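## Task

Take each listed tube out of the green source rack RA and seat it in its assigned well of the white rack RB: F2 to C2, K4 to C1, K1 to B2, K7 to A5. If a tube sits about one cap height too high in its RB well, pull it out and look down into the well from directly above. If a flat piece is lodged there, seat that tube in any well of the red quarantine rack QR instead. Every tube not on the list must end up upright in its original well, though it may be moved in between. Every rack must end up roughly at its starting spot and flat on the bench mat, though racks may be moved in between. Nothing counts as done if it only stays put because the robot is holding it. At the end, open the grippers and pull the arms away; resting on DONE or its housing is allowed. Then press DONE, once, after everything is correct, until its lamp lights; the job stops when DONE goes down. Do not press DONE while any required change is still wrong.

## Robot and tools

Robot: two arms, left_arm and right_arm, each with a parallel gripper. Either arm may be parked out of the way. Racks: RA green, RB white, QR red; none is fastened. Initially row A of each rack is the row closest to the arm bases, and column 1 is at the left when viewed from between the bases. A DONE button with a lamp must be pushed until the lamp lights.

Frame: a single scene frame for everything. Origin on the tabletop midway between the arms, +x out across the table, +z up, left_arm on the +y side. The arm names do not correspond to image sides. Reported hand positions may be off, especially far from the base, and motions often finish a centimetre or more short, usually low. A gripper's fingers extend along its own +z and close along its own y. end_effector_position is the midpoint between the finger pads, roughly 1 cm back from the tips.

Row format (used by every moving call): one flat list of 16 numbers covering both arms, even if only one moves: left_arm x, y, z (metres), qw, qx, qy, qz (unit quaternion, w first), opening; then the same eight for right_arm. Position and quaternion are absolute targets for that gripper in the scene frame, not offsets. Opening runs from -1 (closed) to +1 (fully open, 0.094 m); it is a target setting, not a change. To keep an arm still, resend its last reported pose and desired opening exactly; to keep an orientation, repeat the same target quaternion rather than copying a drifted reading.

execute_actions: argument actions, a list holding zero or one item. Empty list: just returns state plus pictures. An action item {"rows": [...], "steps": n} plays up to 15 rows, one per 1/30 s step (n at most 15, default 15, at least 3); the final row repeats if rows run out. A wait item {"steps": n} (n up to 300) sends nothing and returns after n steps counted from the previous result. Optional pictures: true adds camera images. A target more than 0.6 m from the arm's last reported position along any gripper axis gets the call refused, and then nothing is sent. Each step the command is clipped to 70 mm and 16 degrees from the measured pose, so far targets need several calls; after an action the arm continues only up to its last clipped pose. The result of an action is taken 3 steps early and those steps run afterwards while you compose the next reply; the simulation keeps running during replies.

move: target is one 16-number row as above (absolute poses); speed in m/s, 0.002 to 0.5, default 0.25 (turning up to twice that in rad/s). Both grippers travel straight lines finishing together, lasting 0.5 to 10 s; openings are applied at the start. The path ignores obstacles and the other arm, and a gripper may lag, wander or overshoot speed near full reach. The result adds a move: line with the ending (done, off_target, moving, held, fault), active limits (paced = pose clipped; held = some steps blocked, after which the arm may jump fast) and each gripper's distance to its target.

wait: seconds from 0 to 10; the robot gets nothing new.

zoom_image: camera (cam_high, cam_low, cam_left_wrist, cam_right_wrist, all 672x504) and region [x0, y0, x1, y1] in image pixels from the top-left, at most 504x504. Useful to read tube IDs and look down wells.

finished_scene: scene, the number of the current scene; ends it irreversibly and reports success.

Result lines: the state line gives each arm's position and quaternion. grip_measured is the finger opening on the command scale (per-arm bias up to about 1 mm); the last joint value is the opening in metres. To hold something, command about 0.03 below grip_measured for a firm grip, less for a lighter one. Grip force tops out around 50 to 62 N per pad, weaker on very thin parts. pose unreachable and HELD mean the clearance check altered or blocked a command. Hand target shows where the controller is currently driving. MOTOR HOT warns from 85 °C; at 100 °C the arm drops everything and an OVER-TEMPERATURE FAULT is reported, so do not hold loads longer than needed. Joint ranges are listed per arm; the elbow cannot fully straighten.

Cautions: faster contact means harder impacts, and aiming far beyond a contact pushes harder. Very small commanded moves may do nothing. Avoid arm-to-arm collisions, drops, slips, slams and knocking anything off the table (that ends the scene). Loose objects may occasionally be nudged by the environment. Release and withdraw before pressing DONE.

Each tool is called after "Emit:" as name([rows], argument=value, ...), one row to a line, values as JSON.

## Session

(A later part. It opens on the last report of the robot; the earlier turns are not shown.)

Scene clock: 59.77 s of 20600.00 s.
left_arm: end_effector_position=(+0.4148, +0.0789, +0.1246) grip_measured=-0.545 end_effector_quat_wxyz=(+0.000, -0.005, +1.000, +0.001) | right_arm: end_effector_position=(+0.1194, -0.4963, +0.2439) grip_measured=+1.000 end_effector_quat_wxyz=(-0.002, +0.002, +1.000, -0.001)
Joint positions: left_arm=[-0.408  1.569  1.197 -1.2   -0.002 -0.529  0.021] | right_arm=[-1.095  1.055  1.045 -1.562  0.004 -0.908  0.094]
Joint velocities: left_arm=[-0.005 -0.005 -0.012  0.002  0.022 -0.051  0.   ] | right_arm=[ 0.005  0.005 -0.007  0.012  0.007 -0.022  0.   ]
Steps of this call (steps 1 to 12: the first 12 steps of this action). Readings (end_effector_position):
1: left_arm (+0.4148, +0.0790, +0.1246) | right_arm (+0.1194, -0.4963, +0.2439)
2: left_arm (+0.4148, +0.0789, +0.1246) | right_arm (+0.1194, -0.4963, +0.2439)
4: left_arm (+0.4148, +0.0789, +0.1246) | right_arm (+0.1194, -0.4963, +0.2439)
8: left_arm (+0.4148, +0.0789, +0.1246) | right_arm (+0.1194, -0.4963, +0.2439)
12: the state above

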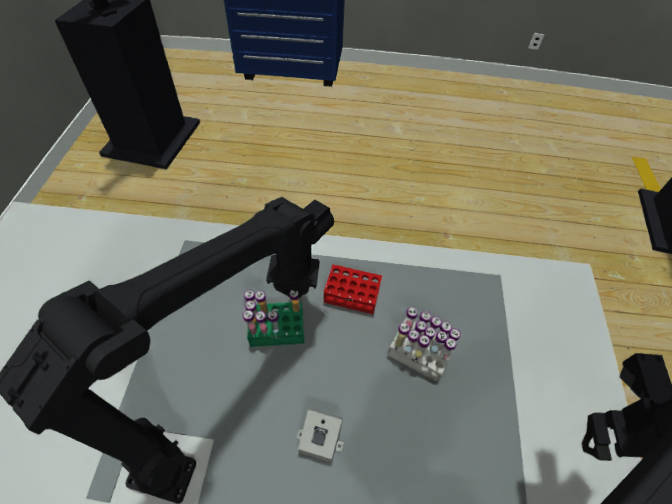

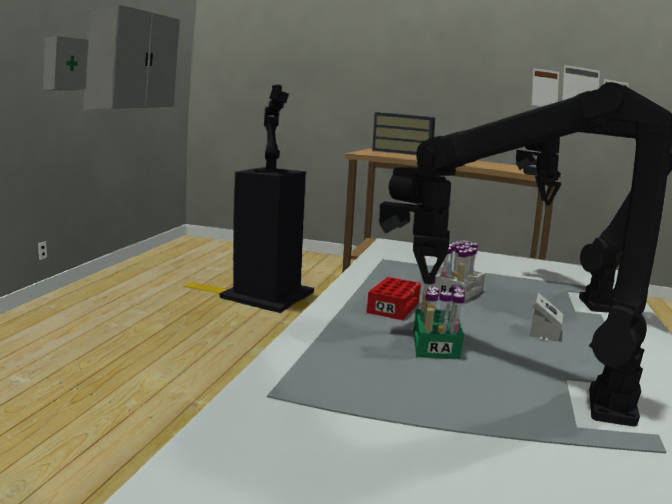

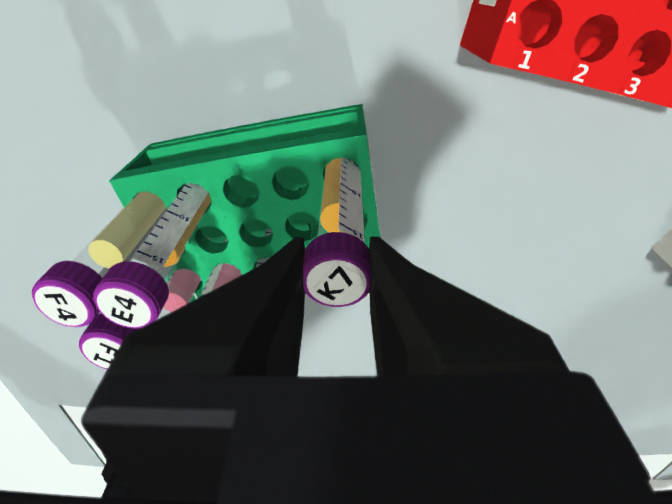

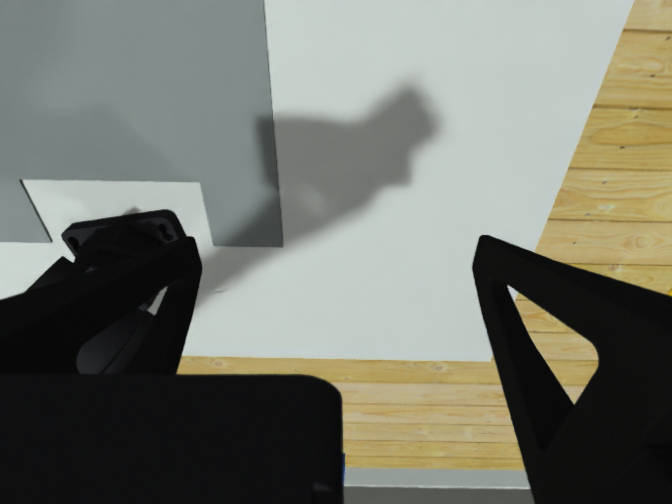

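Emit:
move(target=[0.431,0.070,0.16,0.025,0,1,-0.012,-0.58,0.12,-0.5,0.25,0,0,1,0,1], speed=0.06)

Emit:
execute_actions([
  {"rows":[[0.431,0.070,0.165,0.025,0,1,-0.012,-0.58,0.12,-0.5,0.25,0,0,1,0,1],[0.431,0.070,0.169,0.025,0,1,-0.012,-0.58,0.12,-0.5,0.25,0,0,1,0,1],[0.431,0.070,0.173,0.025,0,1,-0.012,-0.58,0.12,-0.5,0.25,0,0,1,0,1],[0.431,0.070,0.177,0.025,0,1,-0.012,-0.58,0.12,-0.5,0.25,0,0,1,0,1],[0.431,0.070,0.181,0.025,0,1,-0.012,-0.58,0.12,-0.5,0.25,0,0,1,0,1],[0.431,0.070,0.185,0.025,0,1,-0.012,-0.58,0.12,-0.5,0.25,0,0,1,0,1],[0.431,0.070,0.189,0.025,0,1,-0.012,-0.58,0.12,-0.5,0.25,0,0,1,0,1],[0.431,0.070,0.193,0.025,0,1,-0.012,-0.58,0.12,-0.5,0.25,0,0,1,0,1],[0.431,0.070,0.197,0.025,0,1,-0.012,-0.58,0.12,-0.5,0.25,0,0,1,0,1],[0.431,0.070,0.201,0.025,0,1,-0.012,-0.58,0.12,-0.5,0.25,0,0,1,0,1],[0.431,0.070,0.205,0.025,0,1,-0.012,-0.58,0.12,-0.5,0.25,0,0,1,0,1],[0.431,0.070,0.21,0.025,0,1,-0.012,-0.58,0.12,-0.5,0.25,0,0,1,0,1]],"steps":15},
])

Emit:
move(target=[0.28,-0.15,0.22,0,0,1,0,-0.58,0.12,-0.5,0.25,0,0,1,0,1], speed=0.2)

Emit:
move(target=[0.29,-0.27,0.2,0,0,1,0,-0.58,0.12,-0.5,0.25,0,0,1,0,1], speed=0.15)

Emit:
move(target=[0.313,-0.27,0.167,0,0,1,0,-0.58,0.12,-0.5,0.25,0,0,1,0,1], speed=0.05)

Emit:
zoom_image(camera="cam_left_wrist", region=[240,60,440,230])

Emit:
zoom_image(camera="cam_high", region=[380,300,480,400])

Scene clock: 61.30 s of 20600.00 s.
left_arm: end_effector_position=(+0.4175, +0.0776, +0.1328) grip_measured=-0.545 end_effector_quat_wxyz=(+0.000, -0.004, +1.000, +0.002) | right_arm: end_effector_position=(+0.1194, -0.4963, +0.2439) grip_measured=+1.000 end_effector_quat_wxyz=(-0.002, +0.002, +1.000, -0.001)
Joint positions: left_arm=[-0.408  1.569  1.22  -1.223 -0.004 -0.528  0.021] | right_arm=[-1.095  1.055  1.045 -1.562  0.004 -0.908  0.094]
Joint velocities: left_arm=[ 0.005 -0.005 -0.007 -0.017 -0.037 -0.081 -0.001] | right_arm=[-0.005 -0.015  0.012 -0.002  0.022 -0.037  0.   ]
Hand target (left_arm): +0.430, +0.070, +0.160; +0.025, +0.000, +1.000, -0.012
Hand target (right_arm): +0.120, -0.500, +0.250; -0.000, +0.000, +1.000, -0.000
Off your previous action's commanded pose (left_arm): 0.010 m, 1 deg at its last step (step 3 of this call).
Off your previous action's commanded pose (right_arm): 0.007 m, 0 deg at its last step (step 3 of this call).
Off the commanded pose (left_arm): 0.031 m, 3 deg.
Off the commanded pose (right_arm): 0.007 m, 0 deg.
Kept back: nothing.
move: off_target (left_arm)

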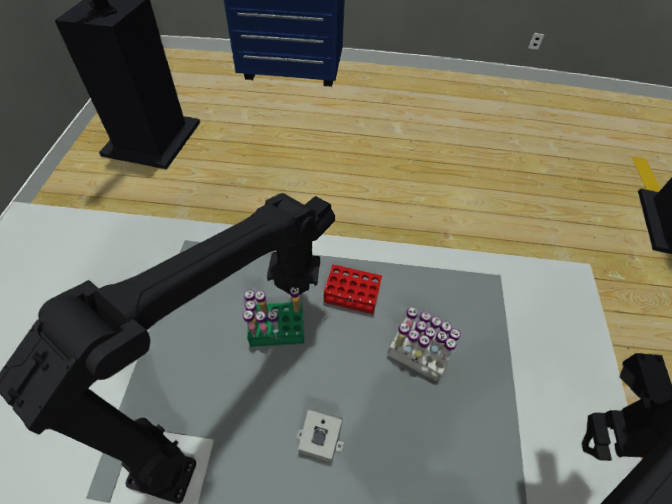

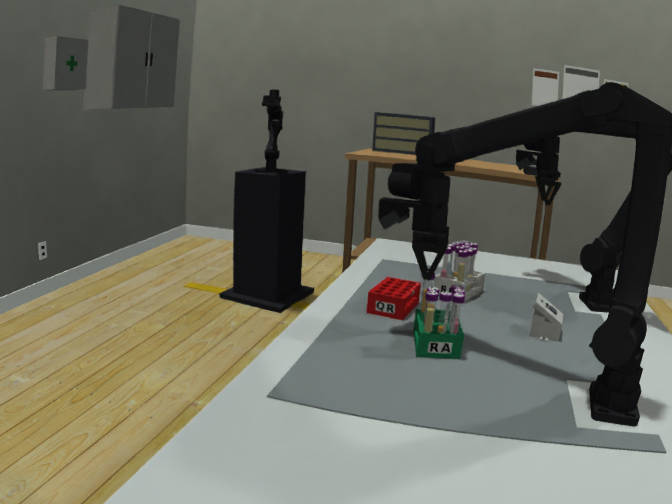

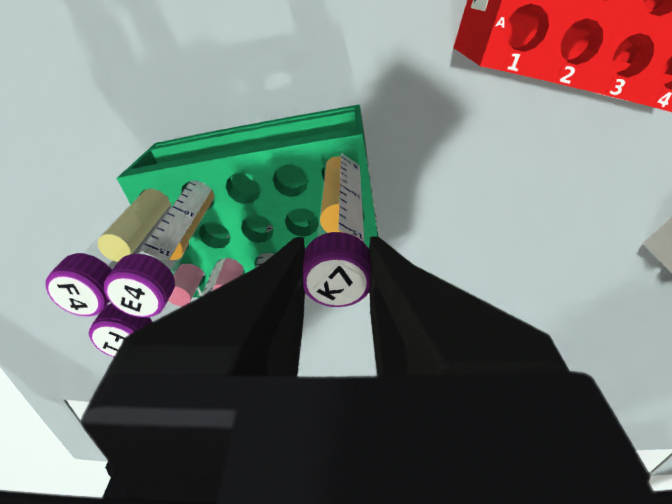

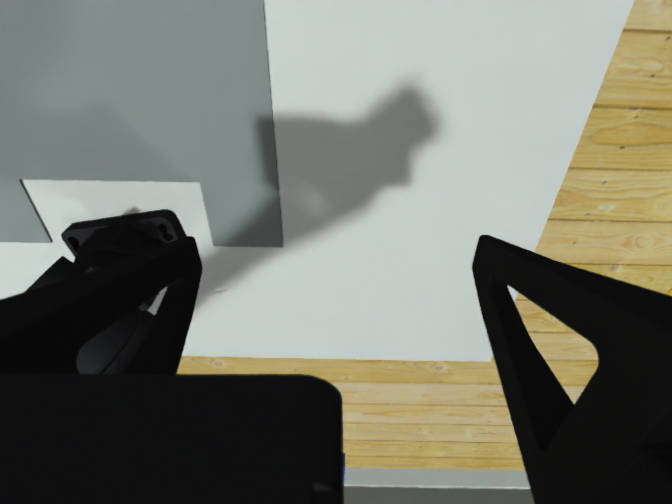

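Scene clock: 61.70 s of 20600.00 s.
left_arm: end_effector_position=(+0.4208, +0.0757, +0.1668) grip_measured=-0.545 end_effector_quat_wxyz=(-0.004, -0.004, +1.000, +0.004) | right_arm: end_effector_position=(+0.1194, -0.4963, +0.2439) grip_measured=+1.000 end_effector_quat_wxyz=(-0.002, +0.002, +1.000, -0.001)
Joint positions: left_arm=[-0.408  1.558  1.3   -1.324 -0.004 -0.528  0.021] | right_arm=[-1.095  1.055  1.045 -1.562  0.004 -0.908  0.094]
Joint velocities: left_arm=[-0.005 -0.073  0.276 -0.32   0.066 -0.037 -0.   ] | right_arm=[-0.015 -0.015  0.002 -0.012  0.066 -0.022  0.   ]
Steps of this call (steps 1 to 12: the first 12 steps of this action). Readings (end_effector_position):
1: left_arm (+0.4172, +0.0778, +0.1331) | right_arm (+0.1194, -0.4963, +0.2439)
2: left_arm (+0.4169, +0.0779, +0.1339) | right_arm (+0.1194, -0.4963, +0.2439)
4: left_arm (+0.4169, +0.0780, +0.1375) | right_arm (+0.1194, -0.4963, +0.2439)
8: left_arm (+0.4188, +0.0769, +0.1501) | right_arm (+0.1194, -0.4963, +0.2439)
12: the state above

Scene clock: 63.97 s of 20600.00 s.
left_arm: end_effector_position=(+0.2691, -0.1394, +0.2114) grip_measured=-0.545 end_effector_quat_wxyz=(-0.006, +0.008, +1.000, +0.006) | right_arm: end_effector_position=(+0.1194, -0.4963, +0.2439) grip_measured=+1.000 end_effector_quat_wxyz=(-0.002, +0.002, +1.000, -0.001)
Joint positions: left_arm=[-0.957  1.665  1.55  -1.471  0.004 -1.052  0.021] | right_arm=[-1.095  1.055  1.045 -1.562  0.004 -0.908  0.094]
Joint velocities: left_arm=[-0.015 -0.005 -0.017  0.012 -0.022  0.007 -0.001] | right_arm=[-0.005 -0.015 -0.002  0.002  0.066 -0.022  0.   ]
Hand target (left_arm): +0.277, -0.148, +0.220; -0.003, +0.000, +1.000, +0.000
Hand target (right_arm): +0.120, -0.500, +0.250; -0.000, +0.000, +1.000, -0.000
Off your previous action's commanded pose (left_arm): 0.032 m, 3 deg at its last step (step 3 of this call).
Off your previous action's commanded pose (right_arm): 0.007 m, 0 deg at its last step (step 3 of this call).
Off the commanded pose (left_arm): 0.017 m, 1 deg.
Off the commanded pose (right_arm): 0.007 m, 0 deg.
Kept back: nothing.
move: off_target (left_arm)

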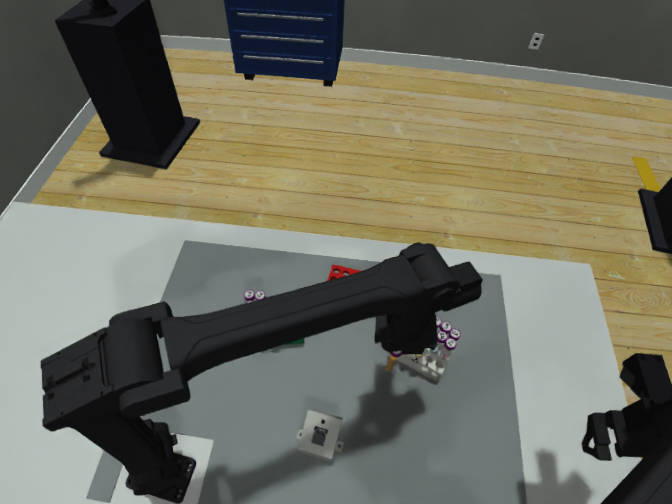

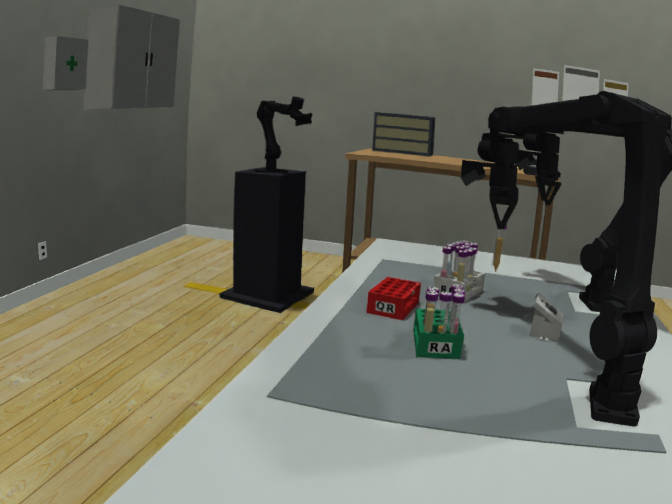

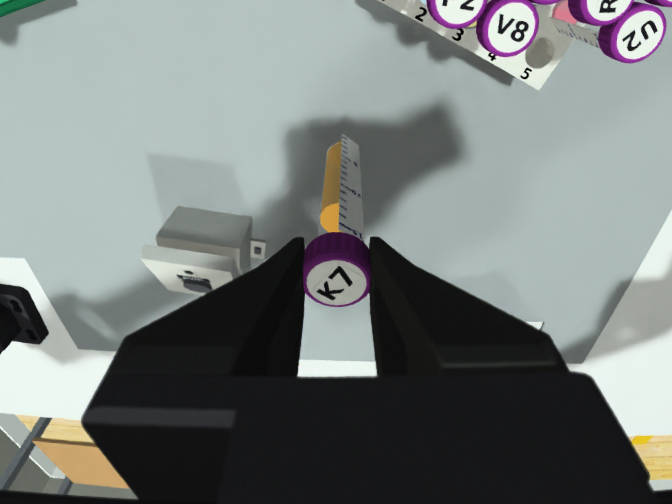

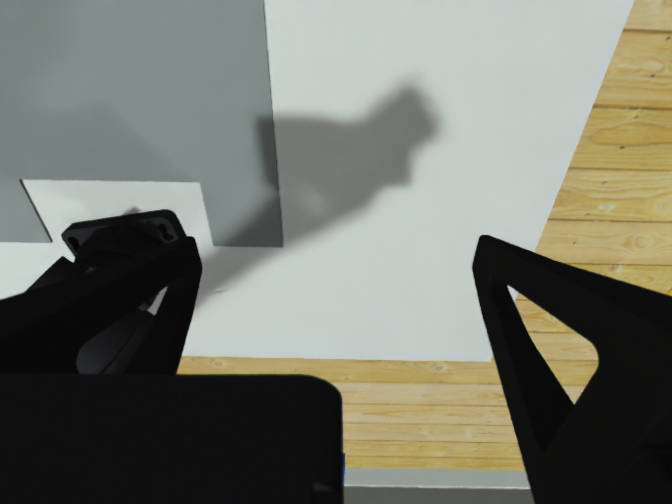

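Scene clock: 65.30 s of 20600.00 s.
left_arm: end_effector_position=(+0.2874, -0.2597, +0.1920) grip_measured=-0.545 end_effector_quat_wxyz=(-0.005, +0.002, +1.000, +0.006) | right_arm: end_effector_position=(+0.1194, -0.4963, +0.2439) grip_measured=+1.000 end_effector_quat_wxyz=(-0.002, +0.002, +1.000, -0.001)
Joint positions: left_arm=[-1.025  1.99   1.962 -1.557  0.003 -1.133  0.021] | right_arm=[-1.095  1.055  1.045 -1.562  0.004 -0.908  0.094]
Joint velocities: left_arm=[-0.005 -0.015  0.017  0.017 -0.066 -0.081  0.   ] | right_arm=[-0.015 -0.005 -0.002 -0.002 -0.066 -0.051  0.   ]
Hand target (left_arm): +0.288, -0.270, +0.200; -0.000, +0.000, +1.000, -0.000
Hand target (right_arm): +0.120, -0.500, +0.250; -0.000, +0.000, +1.000, -0.000
Off the commanded pose (left_arm): 0.013 m, 1 deg.
Off the commanded pose (right_arm): 0.007 m, 0 deg.
Kept back: nothing.
move: off_target (left_arm)

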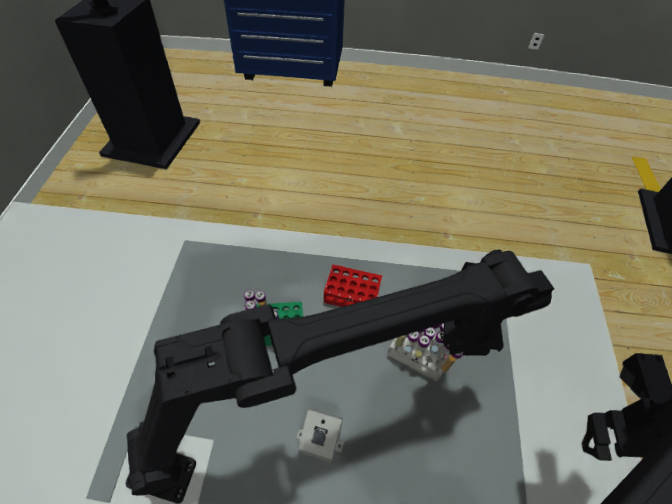

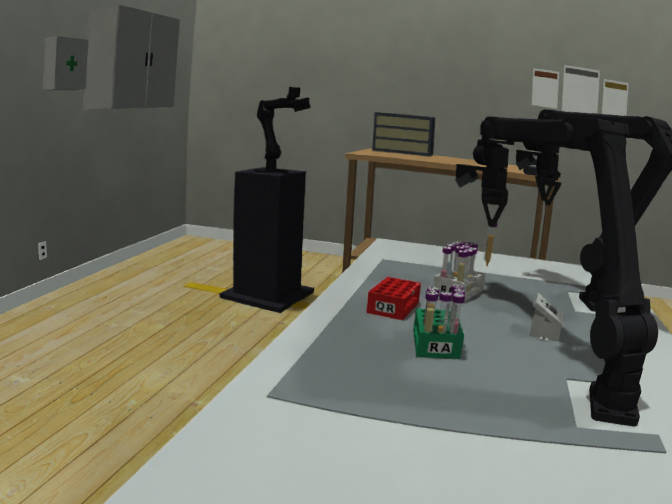

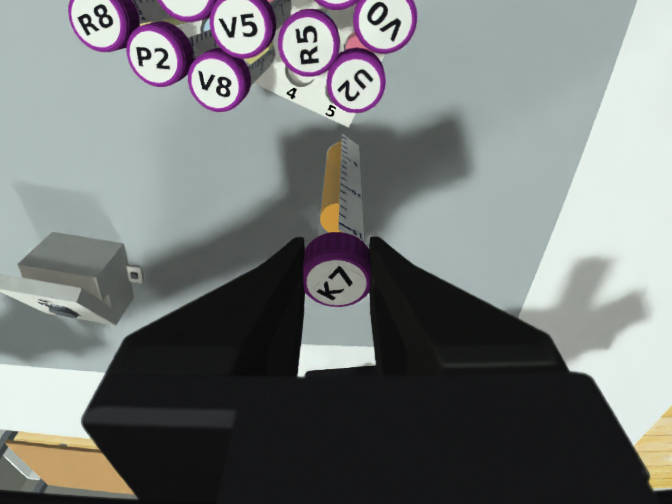

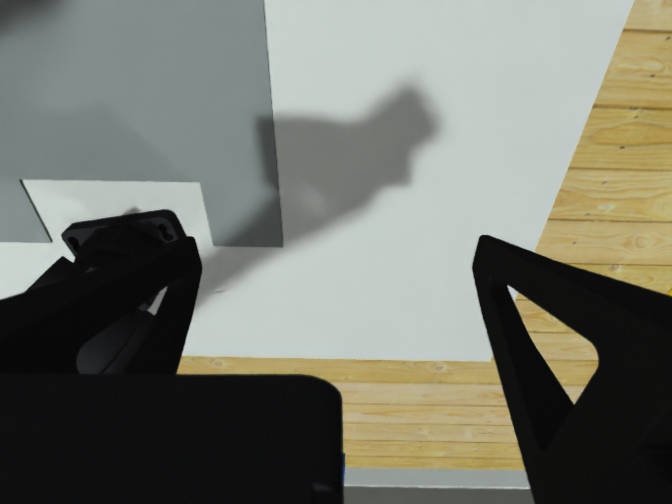

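Scene clock: 66.43 s of 20600.00 s.
left_arm: end_effector_position=(+0.3037, -0.2623, +0.1718) grip_measured=-0.545 end_effector_quat_wxyz=(-0.005, -0.001, +1.000, +0.007) | right_arm: end_effector_position=(+0.1194, -0.4963, +0.2439) grip_measured=+1.000 end_effector_quat_wxyz=(-0.002, +0.002, +1.000, -0.001)
Joint positions: left_arm=[-1.003  2.024  1.962 -1.526  0.002 -1.116  0.021] | right_arm=[-1.095  1.055  1.045 -1.562  0.004 -0.908  0.094]
Joint velocities: left_arm=[-0.005 -0.005 -0.002 -0.002  0.022  0.007 -0.   ] | right_arm=[ 0.024 -0.015  0.017  0.002 -0.022 -0.022  0.   ]
Hand target (left_arm): +0.313, -0.270, +0.167; +0.000, +0.000, +1.000, +0.000
Hand target (right_arm): +0.120, -0.500, +0.250; -0.000, +0.000, +1.000, -0.000
Off the commanded pose (left_arm): 0.013 m, 1 deg.
Off the commanded pose (right_arm): 0.007 m, 0 deg.
Kept back: nothing.
move: off_target (left_arm)

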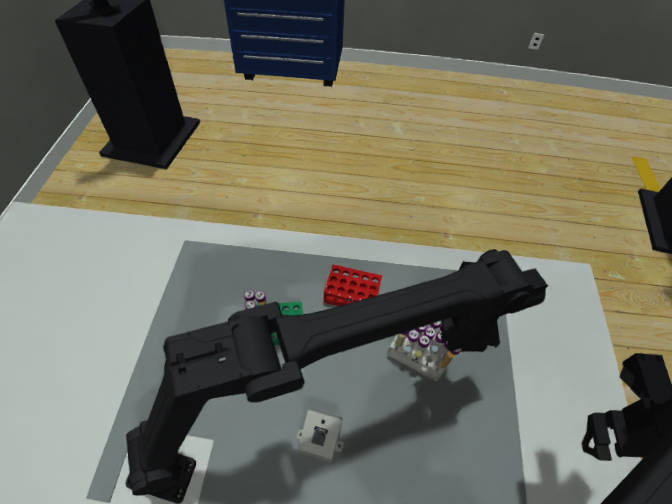

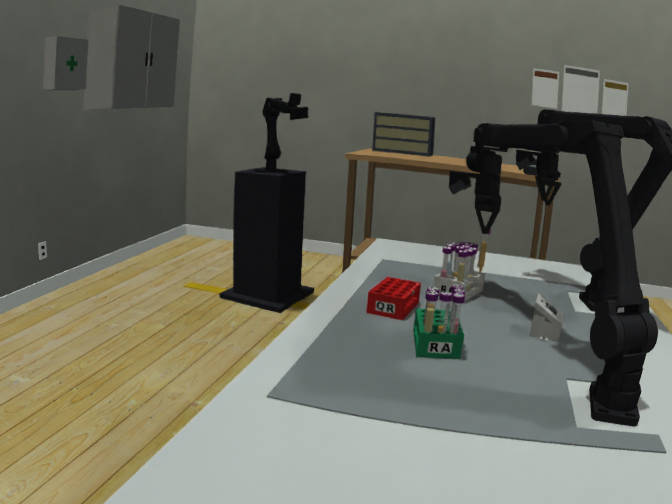

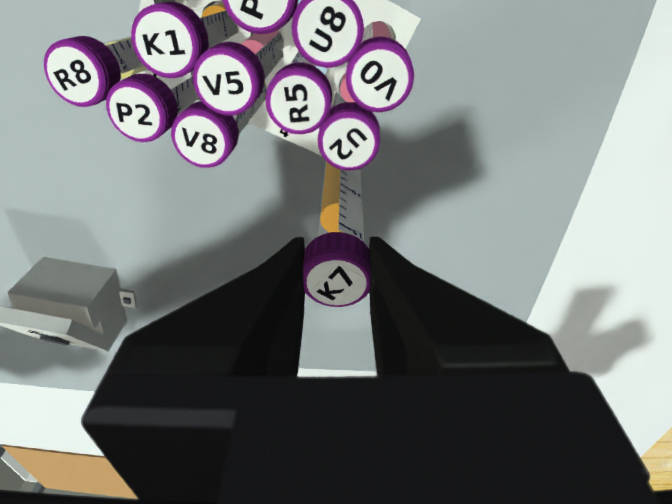

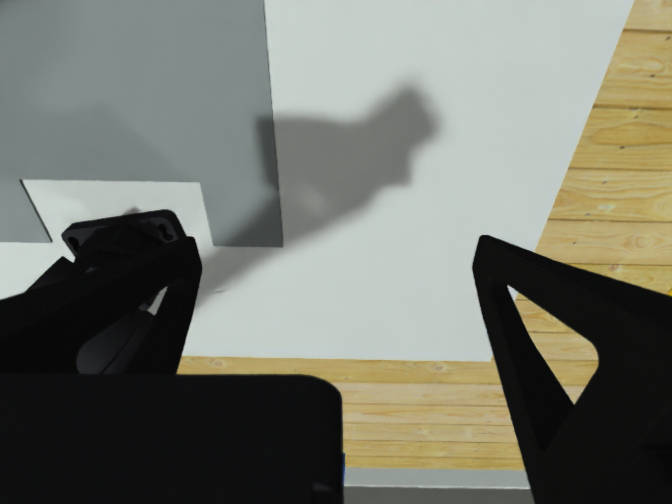

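Region (240, 60, 440, 230) of cam_left_wrist's 672x504 image, scaled by 2.520, with more detail than that image has; it fills the top 428 rows of this view, and the rest is white.

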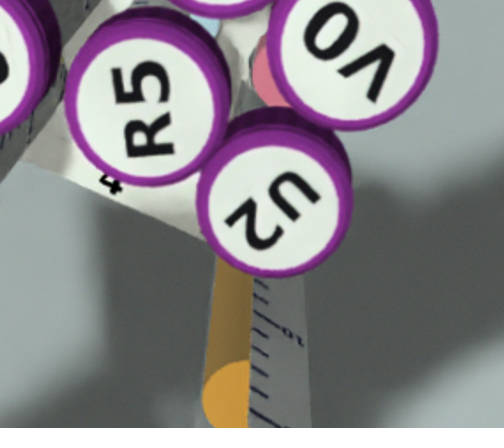

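Region (380, 300, 480, 400) of cam_high's 672x504 image, scaled by 5.040, with more detail than that image has.

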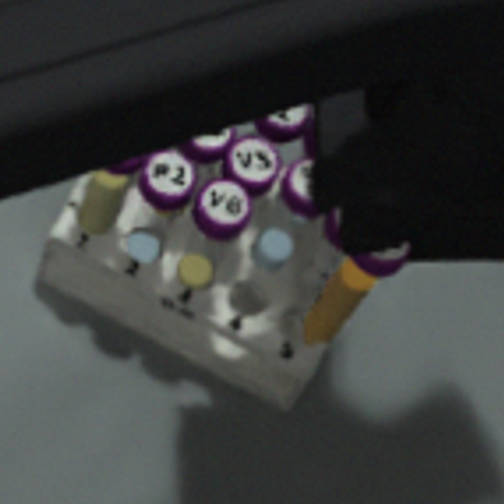

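Emit:
move(target=[0.323,-0.267,0.167,0,0,1,0,-0.58,0.12,-0.5,0.25,0,0,1,0,1], speed=0.03)

Emit:
zoom_image(camera="cam_high", region=[380,300,480,400])

Emit:
zoom_image(camera="cam_low", region=[420,210,520,310])

Scene clock: 67.67 s of 20600.00 s.
left_arm: end_effector_position=(+0.3129, -0.2577, +0.1718) grip_measured=-0.545 end_effector_quat_wxyz=(-0.005, -0.001, +1.000, +0.007) | right_arm: end_effector_position=(+0.1194, -0.4963, +0.2439) grip_measured=+1.000 end_effector_quat_wxyz=(-0.002, +0.002, +1.000, -0.001)
Joint positions: left_arm=[-0.987  2.024  1.962 -1.526  0.002 -1.1    0.021] | right_arm=[-1.095  1.055  1.045 -1.562  0.004 -0.908  0.094]
Joint velocities: left_arm=[-0.005 -0.005 -0.002  0.007  0.022 -0.051 -0.001] | right_arm=[-0.015 -0.005  0.007  0.002 -0.037  0.007  0.   ]
Hand target (left_arm): +0.323, -0.267, +0.167; +0.000, +0.000, +1.000, -0.000
Hand target (right_arm): +0.120, -0.500, +0.250; -0.000, +0.000, +1.000, -0.000
Off the commanded pose (left_arm): 0.015 m, 1 deg.
Off the commanded pose (right_arm): 0.007 m, 0 deg.
Kept back: nothing.
move: off_target (left_arm)

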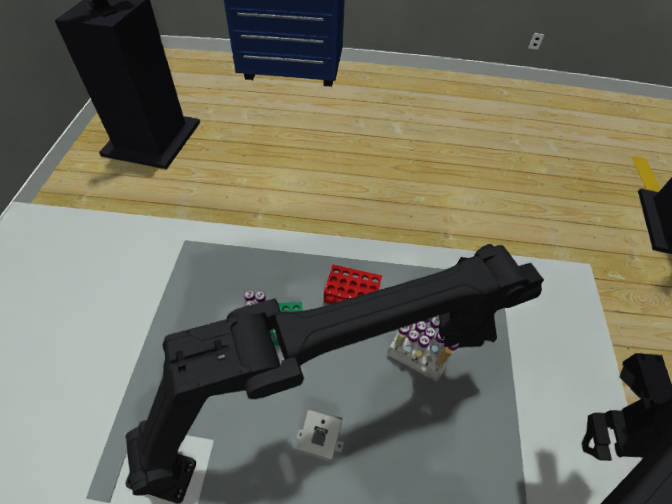

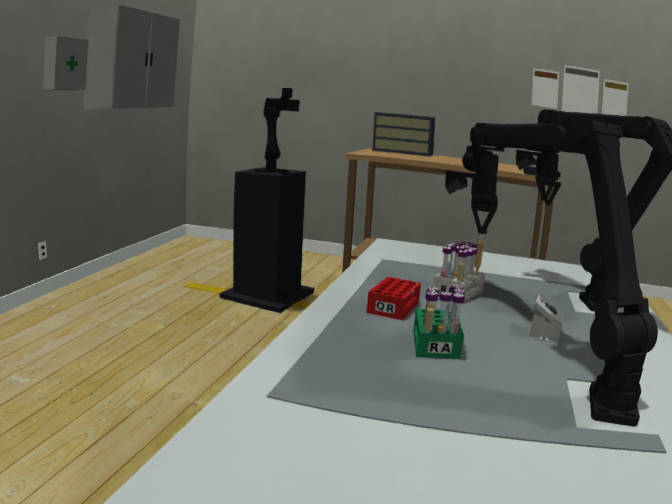

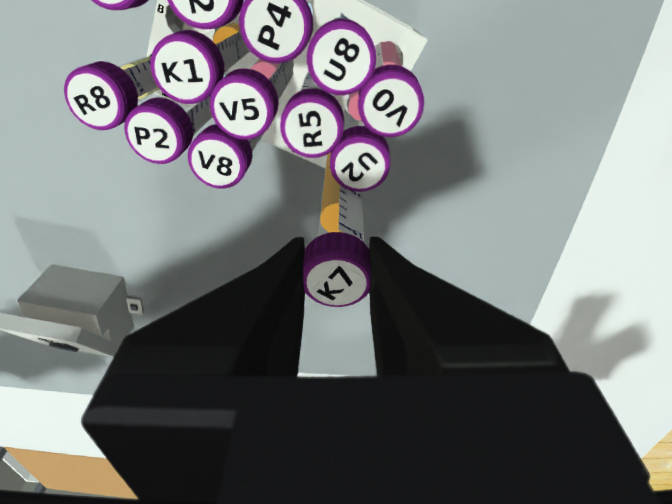

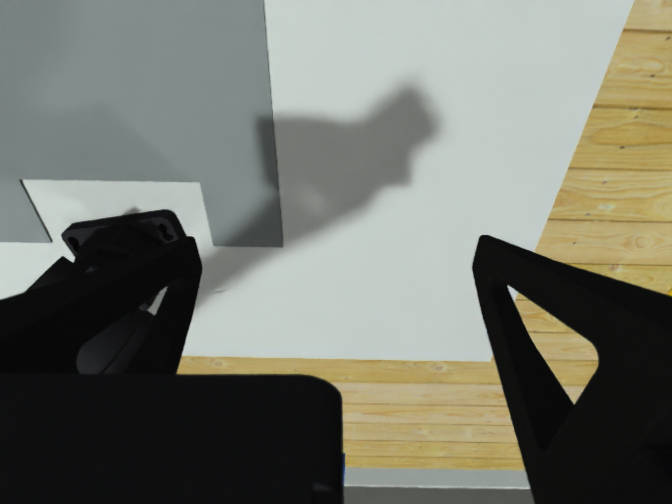

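Region (380, 300, 480, 400) of cam_high's 672x504 image, scaled by 5.040, with more detail than that image has.

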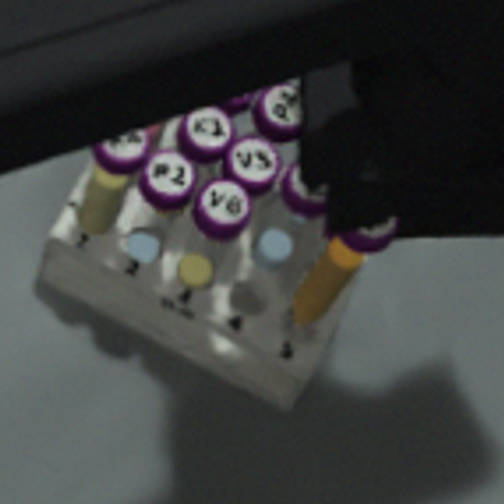

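Region (420, 210, 520, 310) of cam_low's 672x504 image, scaled by 5.040, with more detail than that image has.

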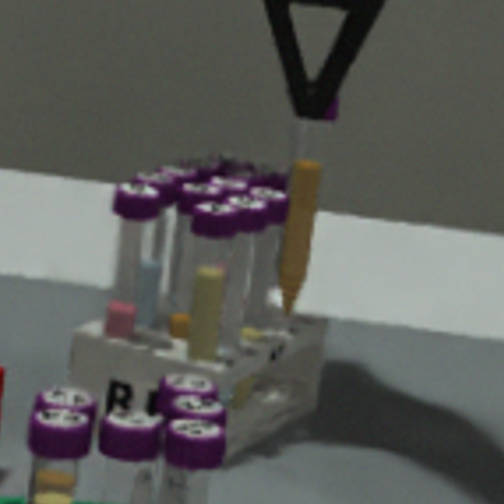

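Good. Descend.

Emit:
move(target=[0.321,-0.266,0.113,0,0,1,0,-0.58,0.12,-0.5,0.25,0,0,1,0,1], speed=0.03)

Emit:
zoom_image(camera="cam_low", region=[420,210,520,310])

Scene clock: 70.13 s of 20600.00 s.
left_arm: end_effector_position=(+0.3132, -0.2583, +0.1371) grip_measured=-0.545 end_effector_quat_wxyz=(-0.001, -0.001, +1.000, +0.000) | right_arm: end_effector_position=(+0.1194, -0.4963, +0.2439) grip_measured=+1.000 end_effector_quat_wxyz=(-0.002, +0.002, +1.000, -0.001)
Joint positions: left_arm=[-0.987  2.026  1.874 -1.421  0.002 -1.1    0.021] | right_arm=[-1.095  1.055  1.045 -1.562  0.004 -0.908  0.094]
Joint velocities: left_arm=[ 0.015 -0.015 -0.012  0.012  0.007  0.007  0.   ] | right_arm=[-0.024  0.005  0.002  0.007 -0.037 -0.066  0.   ]
Hand target (left_arm): +0.320, -0.265, +0.113; +0.000, +0.000, +1.000, +0.000
Hand target (right_arm): +0.120, -0.500, +0.250; -0.000, +0.000, +1.000, -0.000
Off the commanded pose (left_arm): 0.027 m, 0 deg.
Off the commanded pose (right_arm): 0.007 m, 0 deg.
Kept back: nothing.
move: off_target (left_arm)

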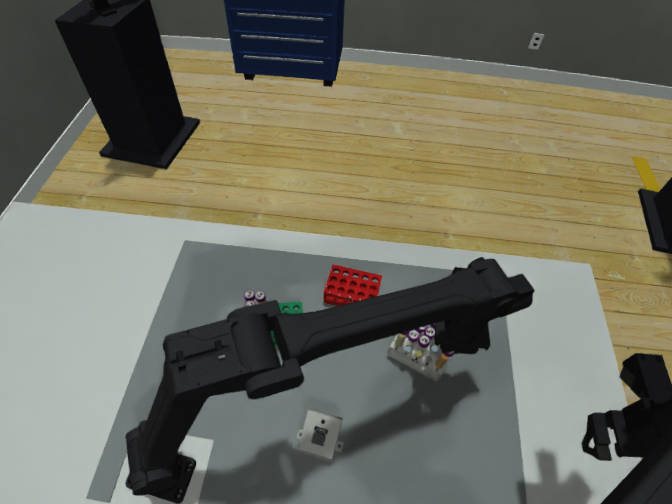

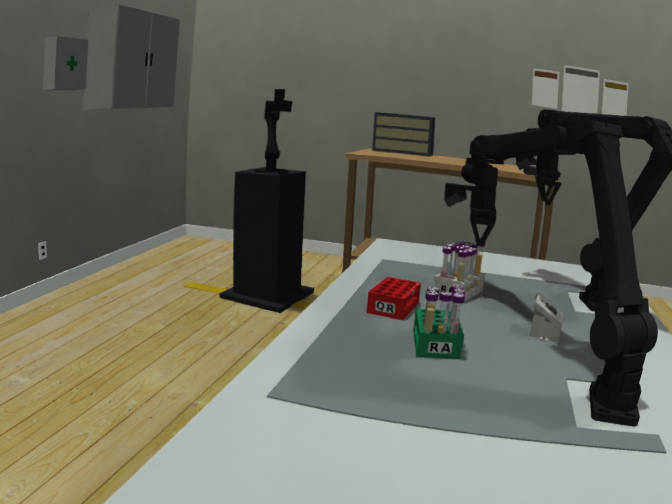

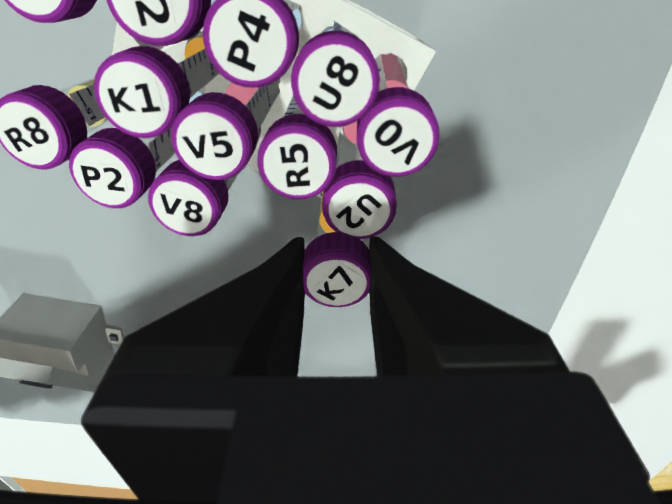

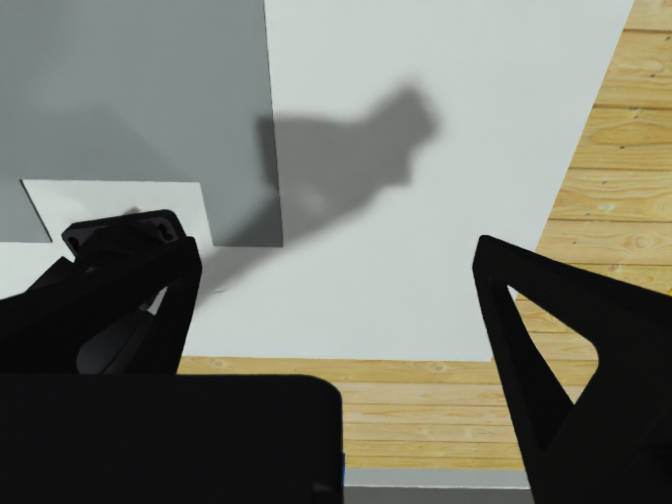

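Region (420, 210, 520, 310) of cam_low's 672x504 image, scaled by 5.040, with more detail than that image has.

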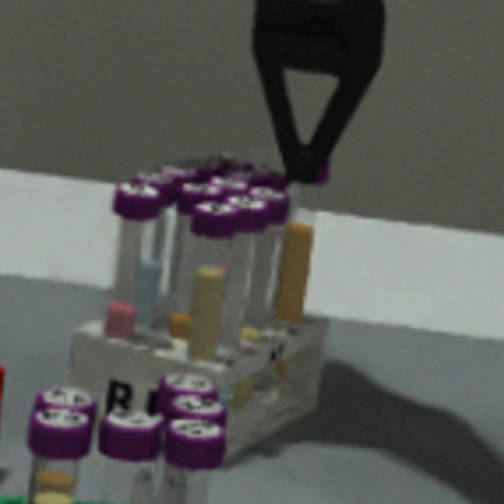

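Either U2's cap or a blocker. Release to see.

Emit:
execute_actions([
  {"rows":[[0.321,-0.266,0.13,0,0,1,0,-0.58,0.12,-0.5,0.25,0,0,1,0,1],[0.321,-0.266,0.13,0,0,1,0,-0.58,0.12,-0.5,0.25,0,0,1,0,1],[0.321,-0.266,0.13,0,0,1,0,-0.58,0.12,-0.5,0.25,0,0,1,0,1],[0.321,-0.266,0.13,0,0,1,0,-0.4,0.12,-0.5,0.25,0,0,1,0,1]],"steps":15},
], pictures=true)

Emit:
zoom_image(camera="cam_low", region=[420,210,520,310])

Scene clock: 70.67 s of 20600.00 s.
left_arm: end_effector_position=(+0.3132, -0.2583, +0.1337) grip_measured=-0.402 end_effector_quat_wxyz=(-0.002, -0.001, +1.000, +0.003) | right_arm: end_effector_position=(+0.1194, -0.4963, +0.2439) grip_measured=+1.000 end_effector_quat_wxyz=(-0.002, +0.002, +1.000, -0.001)
Joint positions: left_arm=[-0.987  2.032  1.874 -1.421  0.002 -1.1    0.028] | right_arm=[-1.095  1.055  1.045 -1.562  0.004 -0.908  0.094]
Joint velocities: left_arm=[ 0.005 -0.005 -0.002  0.007  0.066  0.007  0.   ] | right_arm=[ 0.005  0.005 -0.022 -0.007  0.037 -0.007  0.   ]
Steps of this call (steps 1 to 4: nothing new was sent; steps 5 to 16: the first 12 steps of this action). Readings (end_effector_position):
5: left_arm (+0.3132, -0.2583, +0.1371) | right_arm (+0.1194, -0.4963, +0.2439)
6: left_arm (+0.3132, -0.2583, +0.1371) | right_arm (+0.1194, -0.4963, +0.2439)
8: left_arm (+0.3132, -0.2583, +0.1371) | right_arm (+0.1194, -0.4963, +0.2439)
12: left_arm (+0.3132, -0.2583, +0.1348) | right_arm (+0.1194, -0.4963, +0.2439)
16: the state above

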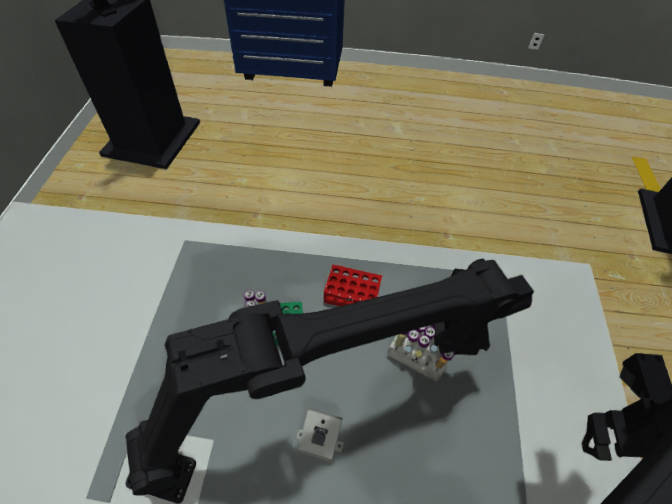

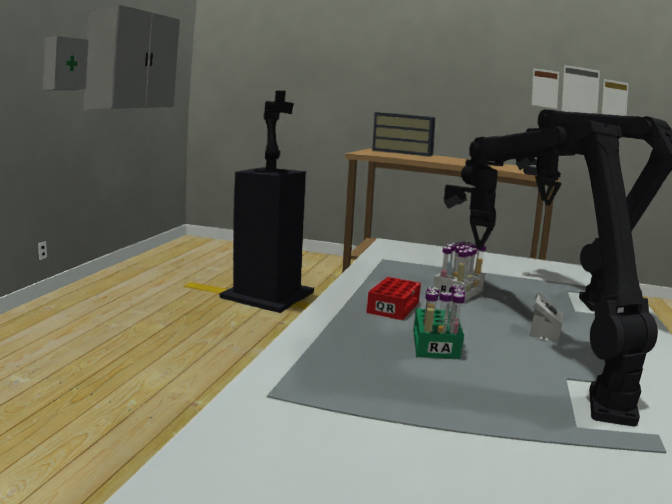

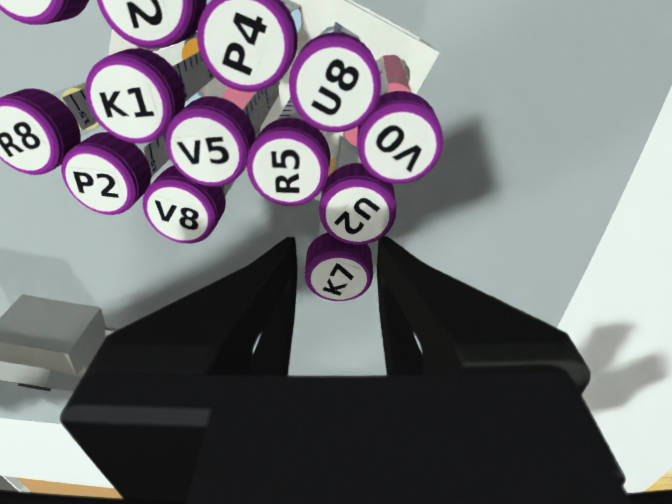

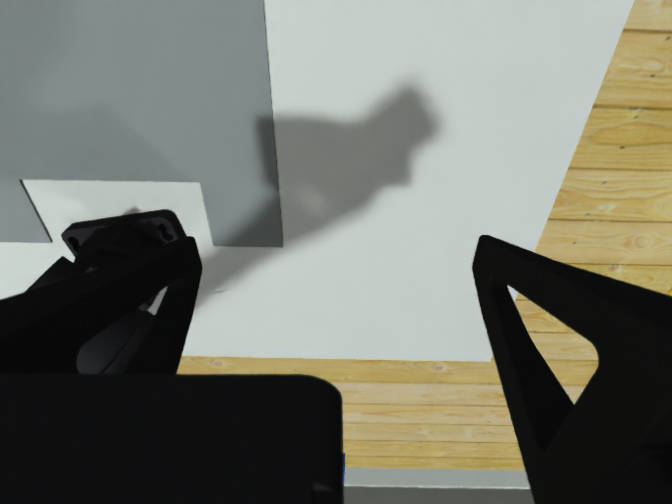

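Region (420, 210, 520, 310) of cam_low's 672x504 image, scaled by 5.040, with more detail than that image has.

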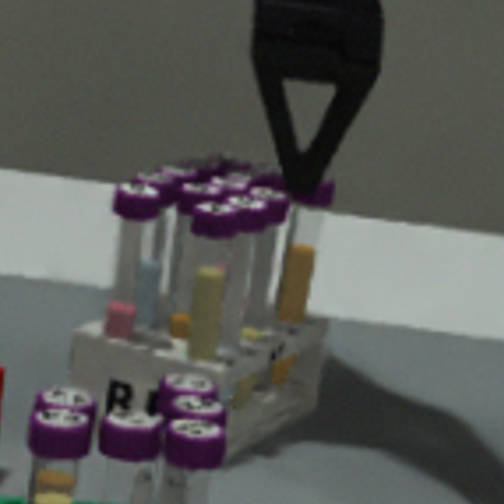

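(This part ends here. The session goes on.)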